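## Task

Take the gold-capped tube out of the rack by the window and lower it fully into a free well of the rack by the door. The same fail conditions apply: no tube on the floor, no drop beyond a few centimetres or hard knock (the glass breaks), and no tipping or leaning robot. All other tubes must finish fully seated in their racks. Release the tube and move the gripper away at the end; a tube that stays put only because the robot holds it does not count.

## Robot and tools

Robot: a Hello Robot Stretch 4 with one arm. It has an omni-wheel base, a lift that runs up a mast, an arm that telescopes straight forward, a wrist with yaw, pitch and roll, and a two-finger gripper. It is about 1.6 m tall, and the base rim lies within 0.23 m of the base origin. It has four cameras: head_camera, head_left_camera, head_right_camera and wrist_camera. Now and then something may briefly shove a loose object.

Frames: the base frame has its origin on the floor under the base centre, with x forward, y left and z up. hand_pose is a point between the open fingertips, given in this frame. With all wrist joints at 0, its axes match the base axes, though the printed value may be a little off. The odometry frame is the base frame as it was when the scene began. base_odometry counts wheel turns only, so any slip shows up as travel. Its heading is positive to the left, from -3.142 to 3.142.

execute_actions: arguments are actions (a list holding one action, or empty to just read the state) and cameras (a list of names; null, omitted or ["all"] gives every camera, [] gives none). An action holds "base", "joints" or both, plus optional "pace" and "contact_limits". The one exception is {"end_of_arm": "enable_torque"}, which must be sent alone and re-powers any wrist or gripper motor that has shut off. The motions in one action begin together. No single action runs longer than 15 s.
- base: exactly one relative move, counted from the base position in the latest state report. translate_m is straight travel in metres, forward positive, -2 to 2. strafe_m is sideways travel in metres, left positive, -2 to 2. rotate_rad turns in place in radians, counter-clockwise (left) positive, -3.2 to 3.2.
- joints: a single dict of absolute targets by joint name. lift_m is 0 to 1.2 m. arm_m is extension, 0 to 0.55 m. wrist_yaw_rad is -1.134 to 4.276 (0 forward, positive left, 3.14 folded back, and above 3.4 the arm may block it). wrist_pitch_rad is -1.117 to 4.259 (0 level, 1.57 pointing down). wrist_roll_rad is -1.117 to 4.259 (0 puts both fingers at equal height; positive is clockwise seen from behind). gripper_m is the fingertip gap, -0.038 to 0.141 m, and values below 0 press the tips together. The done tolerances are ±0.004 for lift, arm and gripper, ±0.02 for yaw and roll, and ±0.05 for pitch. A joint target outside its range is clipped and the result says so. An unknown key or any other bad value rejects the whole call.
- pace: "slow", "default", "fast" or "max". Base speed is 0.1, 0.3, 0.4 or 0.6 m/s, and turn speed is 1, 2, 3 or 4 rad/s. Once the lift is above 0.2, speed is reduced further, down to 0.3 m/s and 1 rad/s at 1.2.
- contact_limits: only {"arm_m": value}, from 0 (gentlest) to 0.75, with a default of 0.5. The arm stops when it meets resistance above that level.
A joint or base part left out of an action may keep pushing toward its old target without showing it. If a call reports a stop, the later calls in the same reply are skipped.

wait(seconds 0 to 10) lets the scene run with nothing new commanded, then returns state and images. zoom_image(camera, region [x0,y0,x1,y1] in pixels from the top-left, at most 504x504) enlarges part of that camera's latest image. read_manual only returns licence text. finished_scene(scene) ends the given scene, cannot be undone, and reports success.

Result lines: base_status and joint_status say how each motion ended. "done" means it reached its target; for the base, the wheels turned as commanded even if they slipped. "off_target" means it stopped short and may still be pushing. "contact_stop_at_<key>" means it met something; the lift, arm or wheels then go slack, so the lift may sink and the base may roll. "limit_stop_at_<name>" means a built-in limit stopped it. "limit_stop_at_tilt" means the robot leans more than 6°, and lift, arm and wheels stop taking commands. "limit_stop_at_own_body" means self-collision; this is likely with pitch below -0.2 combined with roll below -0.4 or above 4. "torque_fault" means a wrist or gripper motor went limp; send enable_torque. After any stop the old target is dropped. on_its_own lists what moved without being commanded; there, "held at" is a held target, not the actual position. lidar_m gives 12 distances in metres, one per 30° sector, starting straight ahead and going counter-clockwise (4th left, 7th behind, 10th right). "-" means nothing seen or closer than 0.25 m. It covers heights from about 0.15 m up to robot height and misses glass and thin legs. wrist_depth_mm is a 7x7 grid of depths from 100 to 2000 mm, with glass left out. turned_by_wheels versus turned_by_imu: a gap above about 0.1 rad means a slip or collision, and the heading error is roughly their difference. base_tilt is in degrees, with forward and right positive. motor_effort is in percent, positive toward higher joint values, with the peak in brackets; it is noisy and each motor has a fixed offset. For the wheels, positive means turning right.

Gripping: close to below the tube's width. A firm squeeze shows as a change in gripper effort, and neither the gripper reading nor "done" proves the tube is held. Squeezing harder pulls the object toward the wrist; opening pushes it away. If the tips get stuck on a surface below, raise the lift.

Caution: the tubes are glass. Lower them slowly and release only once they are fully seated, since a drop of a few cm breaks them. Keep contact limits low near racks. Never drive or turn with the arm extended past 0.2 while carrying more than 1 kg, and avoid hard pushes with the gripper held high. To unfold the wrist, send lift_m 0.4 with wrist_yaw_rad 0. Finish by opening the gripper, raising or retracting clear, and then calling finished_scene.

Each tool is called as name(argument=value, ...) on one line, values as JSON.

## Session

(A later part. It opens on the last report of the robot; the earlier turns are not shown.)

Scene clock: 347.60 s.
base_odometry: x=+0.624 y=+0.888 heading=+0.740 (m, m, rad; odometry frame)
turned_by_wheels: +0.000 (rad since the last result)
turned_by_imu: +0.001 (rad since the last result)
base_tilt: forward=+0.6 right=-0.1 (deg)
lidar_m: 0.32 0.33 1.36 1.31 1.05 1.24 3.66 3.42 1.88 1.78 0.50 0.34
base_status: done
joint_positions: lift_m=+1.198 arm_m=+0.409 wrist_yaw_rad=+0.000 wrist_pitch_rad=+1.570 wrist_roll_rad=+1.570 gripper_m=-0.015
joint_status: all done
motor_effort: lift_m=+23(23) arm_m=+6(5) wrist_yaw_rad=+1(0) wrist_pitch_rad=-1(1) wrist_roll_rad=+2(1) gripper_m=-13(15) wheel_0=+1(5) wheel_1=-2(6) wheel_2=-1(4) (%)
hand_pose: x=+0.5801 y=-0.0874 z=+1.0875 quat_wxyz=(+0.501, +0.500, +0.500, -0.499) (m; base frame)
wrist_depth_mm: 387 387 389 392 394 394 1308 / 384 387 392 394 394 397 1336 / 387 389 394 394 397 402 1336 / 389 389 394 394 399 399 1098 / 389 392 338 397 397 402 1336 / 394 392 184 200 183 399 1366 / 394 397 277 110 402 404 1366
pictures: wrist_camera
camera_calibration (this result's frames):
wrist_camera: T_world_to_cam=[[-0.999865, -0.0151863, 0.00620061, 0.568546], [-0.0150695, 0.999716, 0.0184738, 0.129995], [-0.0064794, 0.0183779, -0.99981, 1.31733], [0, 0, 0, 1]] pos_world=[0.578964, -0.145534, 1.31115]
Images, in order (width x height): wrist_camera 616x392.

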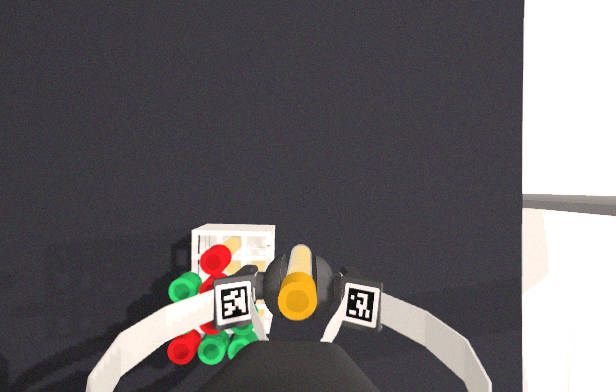

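execute_actions(actions=[{"joints":{"arm_m":0.451},"pace":"slow"}], cameras=["wrist_camera"])

execute_actions(actions=[{"joints":{"lift_m":1.178},"pace":"slow"}], cameras=["wrist_camera","head_right_camera"])

zoom_image(camera="wrist_camera", region=[200, 200, 400, 340])

zoom_image(camera="head_right_camera", region=[180, 280, 250, 350])

Scene clock: 358.70 s.
base_odometry: x=+0.624 y=+0.888 heading=+0.740 (m, m, rad; odometry frame)
turned_by_wheels: +0.000 (rad since the last result)
turned_by_imu: +0.001 (rad since the last result)
base_tilt: forward=+0.5 right=-0.1 (deg)
lidar_m: 0.32 0.34 1.34 1.32 1.06 1.24 3.67 3.42 1.88 1.78 0.49 0.35
base_status: not commanded
joint_positions: lift_m=+1.198 arm_m=+0.450 wrist_yaw_rad=+0.000 wrist_pitch_rad=+1.570 wrist_roll_rad=+1.570 gripper_m=-0.015
joint_status: all done
motor_effort: lift_m=+23(23) arm_m=+6(6) wrist_yaw_rad=+0(1) wrist_pitch_rad=+0(0) wrist_roll_rad=+1(1) gripper_m=-15(13) wheel_0=+1(1) wheel_1=-2(2) wheel_2=-1(1) (%)
hand_pose: x=+0.6211 y=-0.0874 z=+1.0875 quat_wxyz=(+0.501, +0.500, +0.500, -0.499) (m; base frame)
wrist_depth_mm: 384 387 387 389 394 394 1308 / 387 384 392 394 397 397 1308 / 387 389 389 394 397 397 1336 / 389 392 394 394 399 402 866 / 392 394 394 343 397 402 1366 / 392 392 184 199 183 404 1397 / 392 397 397 110 404 402 1336
pictures: wrist_camera
camera_calibration (this result's frames):
wrist_camera: T_world_to_cam=[[-0.999865, -0.0151864, 0.00620097, 0.609537], [-0.0150696, 0.999716, 0.0184738, 0.130613], [-0.00647976, 0.0183779, -0.99981, 1.3176], [0, 0, 0, 1]] pos_world=[0.619961, -0.145534, 1.31115]
Images, in order (width x height): wrist_camera 616x392.

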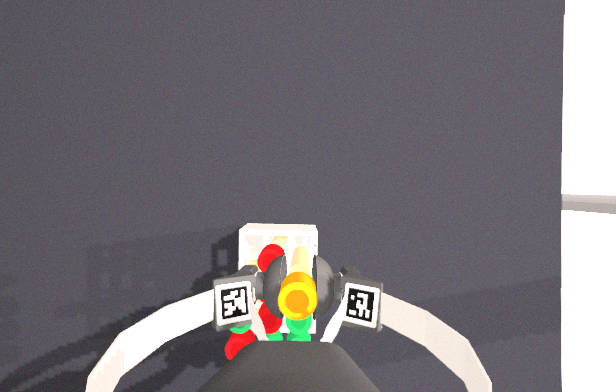

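Scene clock: 359.63 s.
base_odometry: x=+0.624 y=+0.888 heading=+0.740 (m, m, rad; odometry frame)
turned_by_wheels: +0.000 (rad since the last result)
turned_by_imu: +0.000 (rad since the last result)
base_tilt: forward=+0.6 right=-0.1 (deg)
lidar_m: 0.32 0.34 1.35 1.31 1.06 1.25 3.63 3.42 1.88 1.79 0.47 0.34
base_status: not commanded
joint_positions: lift_m=+1.178 arm_m=+0.450 wrist_yaw_rad=+0.000 wrist_pitch_rad=+1.570 wrist_roll_rad=+1.570 gripper_m=-0.015
joint_status: all done
motor_effort: lift_m=+18(22) arm_m=+6(6) wrist_yaw_rad=+1(1) wrist_pitch_rad=+0(1) wrist_roll_rad=+2(2) gripper_m=-17(15) wheel_0=+1(1) wheel_1=-2(2) wheel_2=-1(1) (%)
hand_pose: x=+0.6211 y=-0.0874 z=+1.0679 quat_wxyz=(+0.501, +0.500, +0.500, -0.499) (m; base frame)
wrist_depth_mm: 366 368 370 370 375 375 379 / 366 368 370 373 373 377 379 / 366 370 370 375 375 377 384 / 370 370 373 377 379 379 382 / 370 375 375 343 379 379 384 / 370 375 183 200 184 382 387 / 375 373 377 110 379 384 387
pictures: head_right_camera, wrist_camera
camera_calibration (this result's frames):
wrist_camera: T_world_to_cam=[[-0.999865, -0.0151865, 0.00620061, 0.609661], [-0.0150697, 0.999716, 0.0184738, 0.130974], [-0.0064794, 0.0183779, -0.99981, 1.29806], [0, 0, 0, 1]] pos_world=[0.619963, -0.145534, 1.29161]
Images, in order (width x height): head_right_camera 420x672, wrist_camera 616x392.

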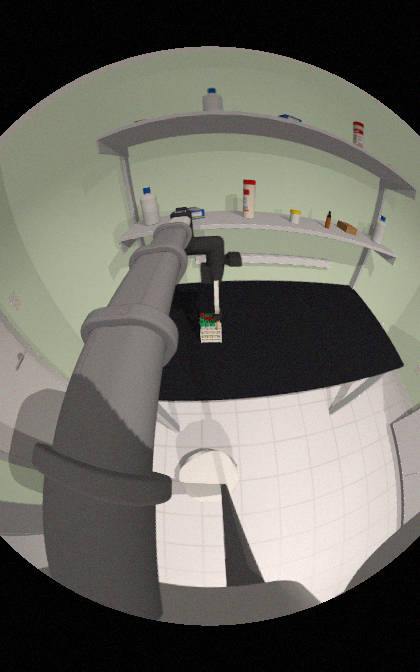

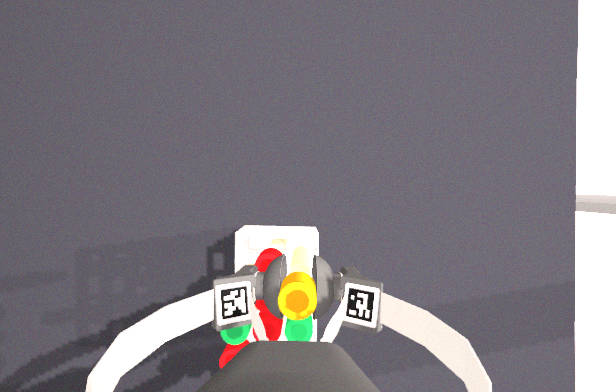

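Region (200, 200, 400, 340) of wrist_camera's 616x392 image, scaled by 2.520; it fills the top 353 rows of this view, and the rest is white.

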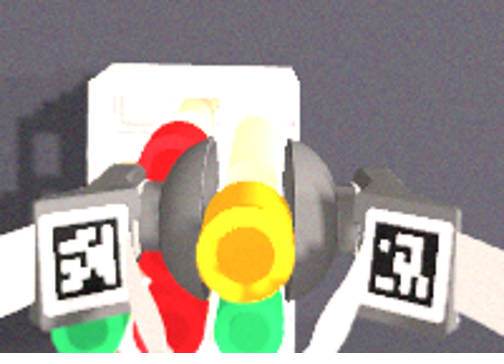

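Region (180, 280, 250, 350) of head_right_camera's 420x672 image, scaled by 7.200, with more detail than that image has.

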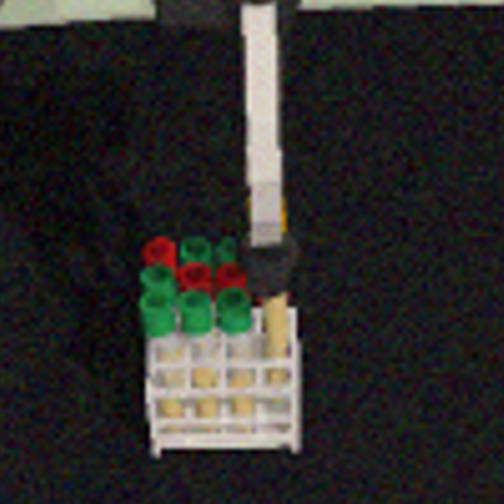

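execute_actions(actions=[{"joints":{"lift_m":1.16},"pace":"slow"}], cameras=["wrist_camera","head_right_camera"])

zoom_image(camera="head_right_camera", region=[180, 280, 250, 350])

Scene clock: 373.50 s.
base_odometry: x=+0.624 y=+0.888 heading=+0.740 (m, m, rad; odometry frame)
turned_by_wheels: +0.000 (rad since the last result)
turned_by_imu: +0.001 (rad since the last result)
base_tilt: forward=+0.6 right=-0.1 (deg)
lidar_m: 0.32 0.33 1.34 1.31 1.05 1.24 3.60 3.42 1.86 1.77 0.48 0.34
base_status: not commanded
joint_positions: lift_m=+1.160 arm_m=+0.450 wrist_yaw_rad=+0.000 wrist_pitch_rad=+1.570 wrist_roll_rad=+1.570 gripper_m=-0.015
joint_status: all done
motor_effort: lift_m=+18(17) arm_m=+6(6) wrist_yaw_rad=+1(1) wrist_pitch_rad=-1(0) wrist_roll_rad=+2(1) gripper_m=-16(13) wheel_0=+1(1) wheel_1=-2(2) wheel_2=-1(1) (%)
hand_pose: x=+0.6211 y=-0.0874 z=+1.0499 quat_wxyz=(+0.501, +0.500, +0.500, -0.499) (m; base frame)
wrist_depth_mm: 347 349 351 353 355 357 357 / 347 351 353 353 357 357 359 / 351 353 353 357 357 357 362 / 351 351 355 357 362 362 364 / 353 355 355 301 362 364 364 / 355 355 184 200 183 366 368 / 353 355 357 110 364 366 368
pictures: head_right_camera, wrist_camera
camera_calibration (this result's frames):
wrist_camera: T_world_to_cam=[[-0.999865, -0.0151865, 0.00620061, 0.609774], [-0.0150696, 0.999716, 0.0184738, 0.131307], [-0.0064794, 0.0183779, -0.99981, 1.28006], [0, 0, 0, 1]] pos_world=[0.619965, -0.145534, 1.27361]
Images, in order (width x height): head_right_camera 420x672, wrist_camera 616x392.

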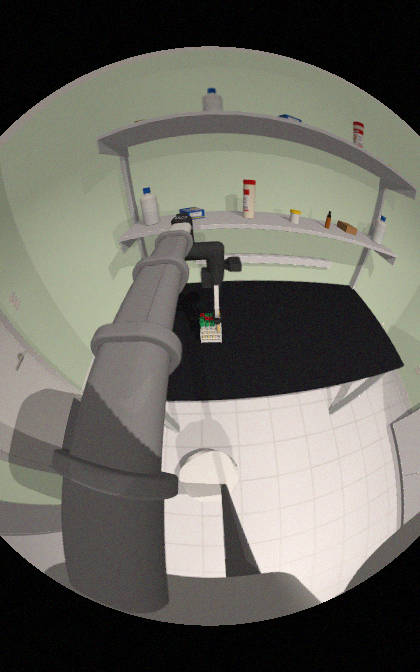

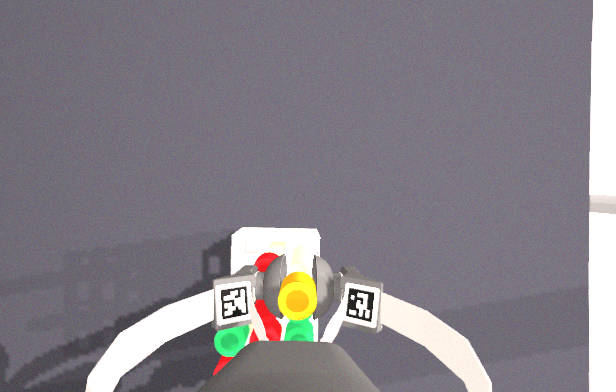

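Region (180, 280, 250, 350) of head_right_camera's 420x672 image, scaled by 7.200, with more detail than that image has.

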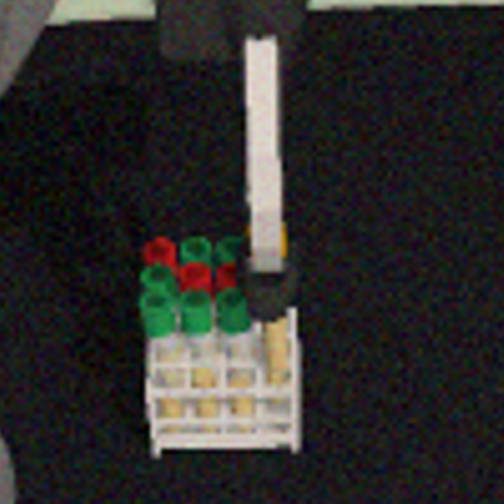

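execute_actions(actions=[{"joints":{"lift_m":1.15},"pace":"slow"}], cameras=["wrist_camera","head_right_camera"])

zoom_image(camera="head_right_camera", region=[180, 280, 250, 350])

zoom_image(camera="wrist_camera", region=[200, 200, 400, 340])

Scene clock: 379.93 s.
base_odometry: x=+0.624 y=+0.888 heading=+0.740 (m, m, rad; odometry frame)
turned_by_wheels: +0.000 (rad since the last result)
turned_by_imu: +0.001 (rad since the last result)
base_tilt: forward=+0.6 right=-0.1 (deg)
lidar_m: 0.32 0.34 1.34 1.31 1.05 1.24 3.62 3.41 1.87 1.78 0.48 0.34
base_status: not commanded
joint_positions: lift_m=+1.151 arm_m=+0.450 wrist_yaw_rad=+0.000 wrist_pitch_rad=+1.571 wrist_roll_rad=+1.570 gripper_m=-0.015
joint_status: all done
motor_effort: lift_m=+13(17) arm_m=+6(5) wrist_yaw_rad=+0(1) wrist_pitch_rad=-3(1) wrist_roll_rad=+1(3) gripper_m=-15(12) wheel_0=+1(1) wheel_1=-2(2) wheel_2=-1(1) (%)
hand_pose: x=+0.6209 y=-0.0874 z=+1.0403 quat_wxyz=(+0.500, +0.500, +0.500, -0.500) (m; base frame)
wrist_depth_mm: 342 343 345 345 349 349 351 / 343 343 345 349 349 349 351 / 342 345 345 349 351 353 355 / 345 345 349 349 351 353 355 / 345 349 349 294 353 355 357 / 345 349 183 199 184 355 357 / 349 349 349 110 355 355 359
pictures: head_right_camera, wrist_camera
camera_calibration (this result's frames):
wrist_camera: T_world_to_cam=[[-0.99986, -0.0151777, 0.0070352, 0.608724], [-0.0150455, 0.999716, 0.0184863, 0.131453], [-0.00731378, 0.0183778, -0.999804, 1.27095], [0, 0, 0, 1]] pos_world=[0.619912, -0.145534, 1.26399]
Images, in order (width x height): head_right_camera 420x672, wrist_camera 616x392.

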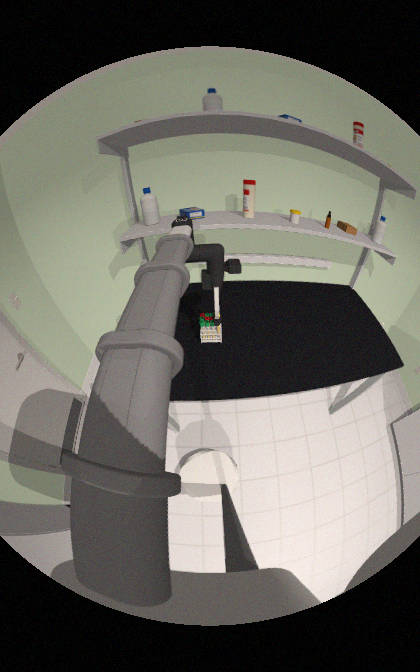

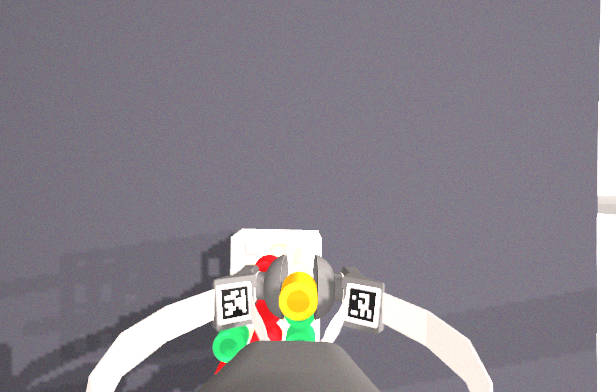

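Region (180, 280, 250, 350) of head_right_camera's 420x672 image, scaled by 7.200, with more detail than that image has.

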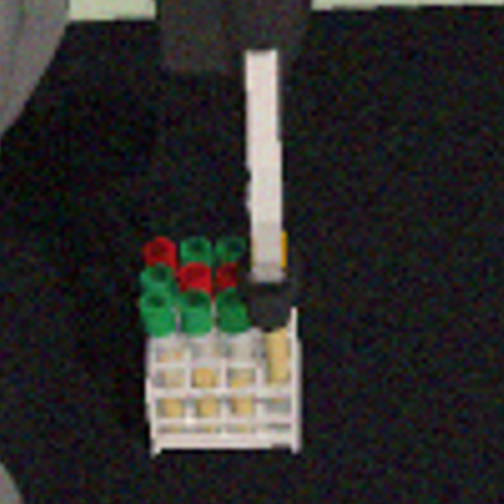

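Region (200, 200, 400, 340) of wrist_camera's 616x392 image, scaled by 2.520; it fills the top 353 rows of this view, and the rest is white.

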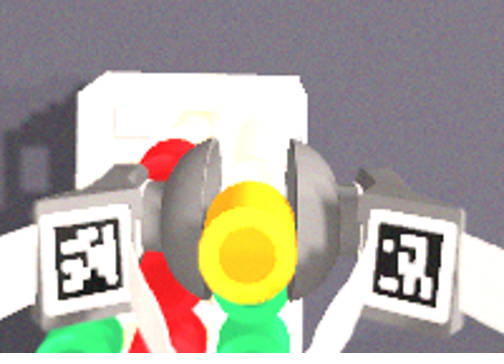

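execute_actions(actions=[{"joints":{"lift_m":1.158,"gripper_m":0.005},"pace":"slow"}], cameras=["wrist_camera"])

execute_actions(actions=[{"joints":{"gripper_m":0.026},"pace":"slow"}], cameras=["wrist_camera","head_right_camera"])

zoom_image(camera="head_right_camera", region=[180, 280, 250, 350])

Scene clock: 392.50 s.
base_odometry: x=+0.624 y=+0.888 heading=+0.740 (m, m, rad; odometry frame)
turned_by_wheels: +0.000 (rad since the last result)
turned_by_imu: +0.001 (rad since the last result)
base_tilt: forward=+0.6 right=-0.1 (deg)
lidar_m: 0.32 0.35 1.32 1.31 1.04 1.23 3.61 3.41 1.87 1.79 0.48 0.35
base_status: not commanded
joint_positions: lift_m=+1.158 arm_m=+0.450 wrist_yaw_rad=+0.000 wrist_pitch_rad=+1.570 wrist_roll_rad=+1.570 gripper_m=+0.005
joint_status: all done
motor_effort: lift_m=+23(23) arm_m=+6(6) wrist_yaw_rad=+1(1) wrist_pitch_rad=-1(3) wrist_roll_rad=+2(1) gripper_m=-11(11) wheel_0=+1(1) wheel_1=-2(2) wheel_2=-1(1) (%)
hand_pose: x=+0.6210 y=-0.0874 z=+1.0475 quat_wxyz=(+0.500, +0.500, +0.500, -0.500) (m; base frame)
wrist_depth_mm: 345 347 349 353 353 355 357 / 347 349 351 351 353 355 359 / 349 347 351 351 355 359 359 / 347 351 353 355 357 359 362 / 349 351 353 296 359 362 362 / 351 355 185 203 187 364 364 / 353 353 355 110 362 364 366
pictures: wrist_camera
camera_calibration (this result's frames):
wrist_camera: T_world_to_cam=[[-0.999864, -0.0151778, 0.006503, 0.609388], [-0.0150554, 0.999716, 0.0184783, 0.131337], [-0.00678162, 0.0183779, -0.999808, 1.27779], [0, 0, 0, 1]] pos_world=[0.619948, -0.145534, 1.27116]
Images, in order (width x height): wrist_camera 616x392.

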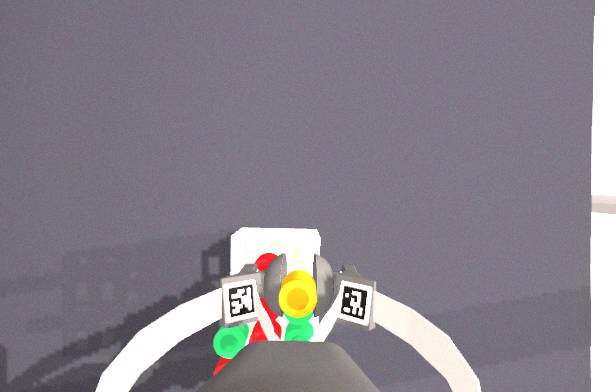

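Scene clock: 393.70 s.
base_odometry: x=+0.624 y=+0.888 heading=+0.740 (m, m, rad; odometry frame)
turned_by_wheels: +0.000 (rad since the last result)
turned_by_imu: +0.000 (rad since the last result)
base_tilt: forward=+0.5 right=-0.1 (deg)
lidar_m: 0.31 0.34 1.35 1.30 1.05 1.25 3.61 3.39 1.87 1.79 0.48 0.33
base_status: not commanded
joint_positions: lift_m=+1.158 arm_m=+0.450 wrist_yaw_rad=+0.000 wrist_pitch_rad=+1.571 wrist_roll_rad=+1.570 gripper_m=+0.026
joint_status: all done
motor_effort: lift_m=+20(23) arm_m=+5(6) wrist_yaw_rad=+1(1) wrist_pitch_rad=-3(3) wrist_roll_rad=+2(2) gripper_m=+0(7) wheel_0=+1(1) wheel_1=-2(2) wheel_2=-1(1) (%)
hand_pose: x=+0.6207 y=-0.0874 z=+1.0478 quat_wxyz=(+0.500, +0.500, +0.500, -0.500) (m; base frame)
wrist_depth_mm: 347 349 349 353 353 357 362 / 349 351 353 353 355 359 359 / 349 351 353 355 359 359 359 / 353 353 355 357 359 362 364 / 351 353 357 301 359 359 362 / 353 355 192 238 191 364 366 / 355 355 357 110 364 364 366
pictures: head_right_camera, wrist_camera
camera_calibration (this result's frames):
wrist_camera: T_world_to_cam=[[-0.999859, -0.014994, 0.00755488, 0.607979], [-0.0148521, 0.999719, 0.018494, 0.131185], [-0.00783005, 0.0183792, -0.9998, 1.2787], [0, 0, 0, 1]] pos_world=[0.619854, -0.145534, 1.27142]
Images, in order (width x height): head_right_camera 420x672, wrist_camera 616x392.

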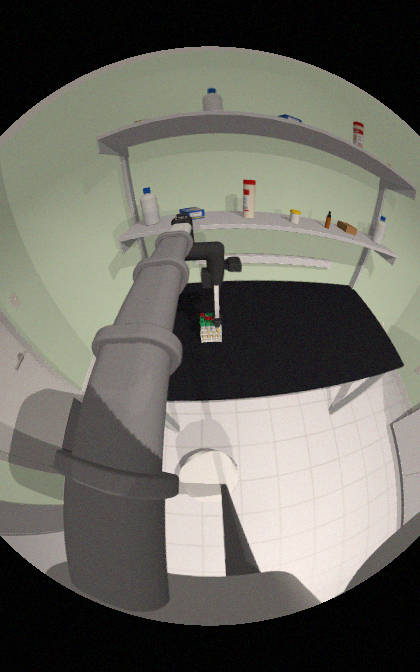

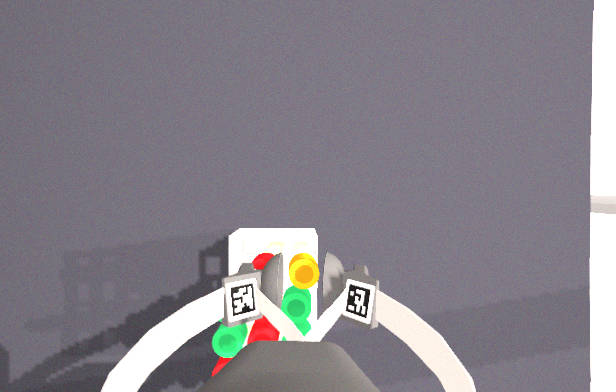

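Region (180, 280, 250, 350) of head_right_camera's 420x672 image, scaled by 7.200, with more detail than that image has.

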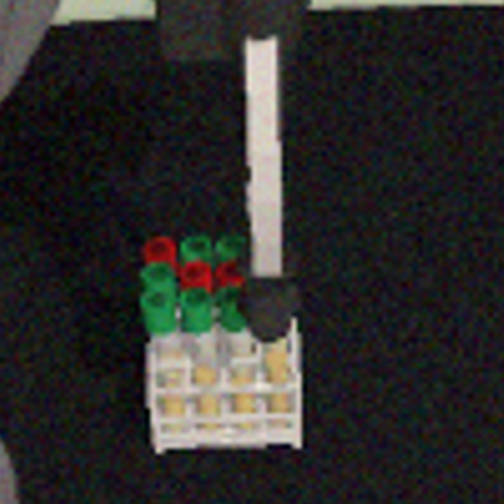

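execute_actions(actions=[{"joints":{"lift_m":1.198},"pace":"slow"}], cameras=[])

execute_actions(actions=[{"joints":{"arm_m":0.01}}], cameras=["head_right_camera"])

zoom_image(camera="head_right_camera", region=[180, 280, 250, 350])

Scene clock: 399.90 s.
base_odometry: x=+0.624 y=+0.888 heading=+0.740 (m, m, rad; odometry frame)
turned_by_wheels: +0.000 (rad since the last result)
turned_by_imu: +0.001 (rad since the last result)
base_tilt: forward=+0.6 right=-0.1 (deg)
lidar_m: 0.30 0.33 1.33 1.30 1.04 1.24 3.65 3.41 1.89 1.77 0.47 0.34
base_status: not commanded
joint_positions: lift_m=+1.198 arm_m=+0.450 wrist_yaw_rad=+0.000 wrist_pitch_rad=+1.570 wrist_roll_rad=+1.570 gripper_m=+0.026
joint_status: all done
motor_effort: lift_m=+23(23) arm_m=+5(5) wrist_yaw_rad=+2(2) wrist_pitch_rad=+0(3) wrist_roll_rad=+1(2) gripper_m=-5(0) wheel_0=+1(1) wheel_1=-2(2) wheel_2=-1(1) (%)
hand_pose: x=+0.6210 y=-0.0874 z=+1.0875 quat_wxyz=(+0.500, +0.500, +0.500, -0.500) (m; base frame)
wrist_depth_mm: 384 384 389 389 394 394 1308 / 387 389 392 394 392 397 1336 / 384 389 392 392 397 399 1336 / 387 392 394 394 397 399 866 / 389 394 394 384 399 399 1366 / 392 394 190 277 192 402 1366 / 392 394 397 110 402 404 1366
pictures: none
No camera images: the call's "cameras" was empty. Leave "cameras" out to get every camera's image.

Scene clock: 402.30 s.
base_odometry: x=+0.624 y=+0.888 heading=+0.740 (m, m, rad; odometry frame)
turned_by_wheels: +0.000 (rad since the last result)
turned_by_imu: +0.001 (rad since the last result)
base_tilt: forward=+0.5 right=-0.1 (deg)
lidar_m: 0.33 0.34 1.34 1.30 1.04 1.23 3.66 3.41 1.85 1.78 0.48 0.34
base_status: not commanded
joint_positions: lift_m=+1.198 arm_m=+0.011 wrist_yaw_rad=+0.000 wrist_pitch_rad=+1.570 wrist_roll_rad=+1.570 gripper_m=+0.026
joint_status: all done
motor_effort: lift_m=+23(23) arm_m=-6(5) wrist_yaw_rad=+1(1) wrist_pitch_rad=+1(2) wrist_roll_rad=+1(1) gripper_m=-2(4) wheel_0=+1(1) wheel_1=-2(2) wheel_2=-1(1) (%)
hand_pose: x=+0.1821 y=-0.0874 z=+1.0875 quat_wxyz=(+0.500, +0.500, +0.500, -0.500) (m; base frame)
wrist_depth_mm: 387 389 1308 1308 1336 1308 1308 / 387 392 1308 1336 1308 1336 1336 / 389 392 1308 1336 1308 1336 1336 / 389 394 1308 1118 1138 1336 1336 / 394 394 1308 1118 1118 1336 1366 / 394 397 190 1336 191 1336 1366 / 394 397 917 110 1336 1336 1366
pictures: head_right_camera
Images, in order (width x height): head_right_camera 420x672.

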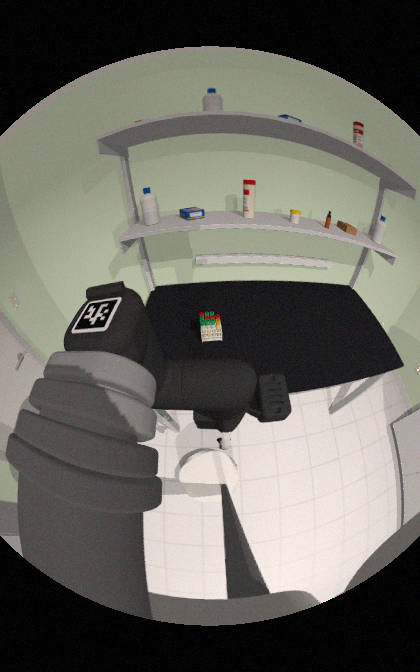

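Region (180, 280, 250, 350) of head_right_camera's 420x672 image, scaled by 7.200, with more detail than that image has.

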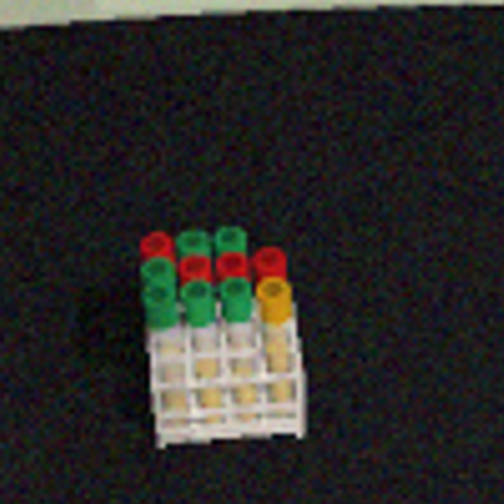

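finished_scene(scene=2)

The scene is finished: the task was done.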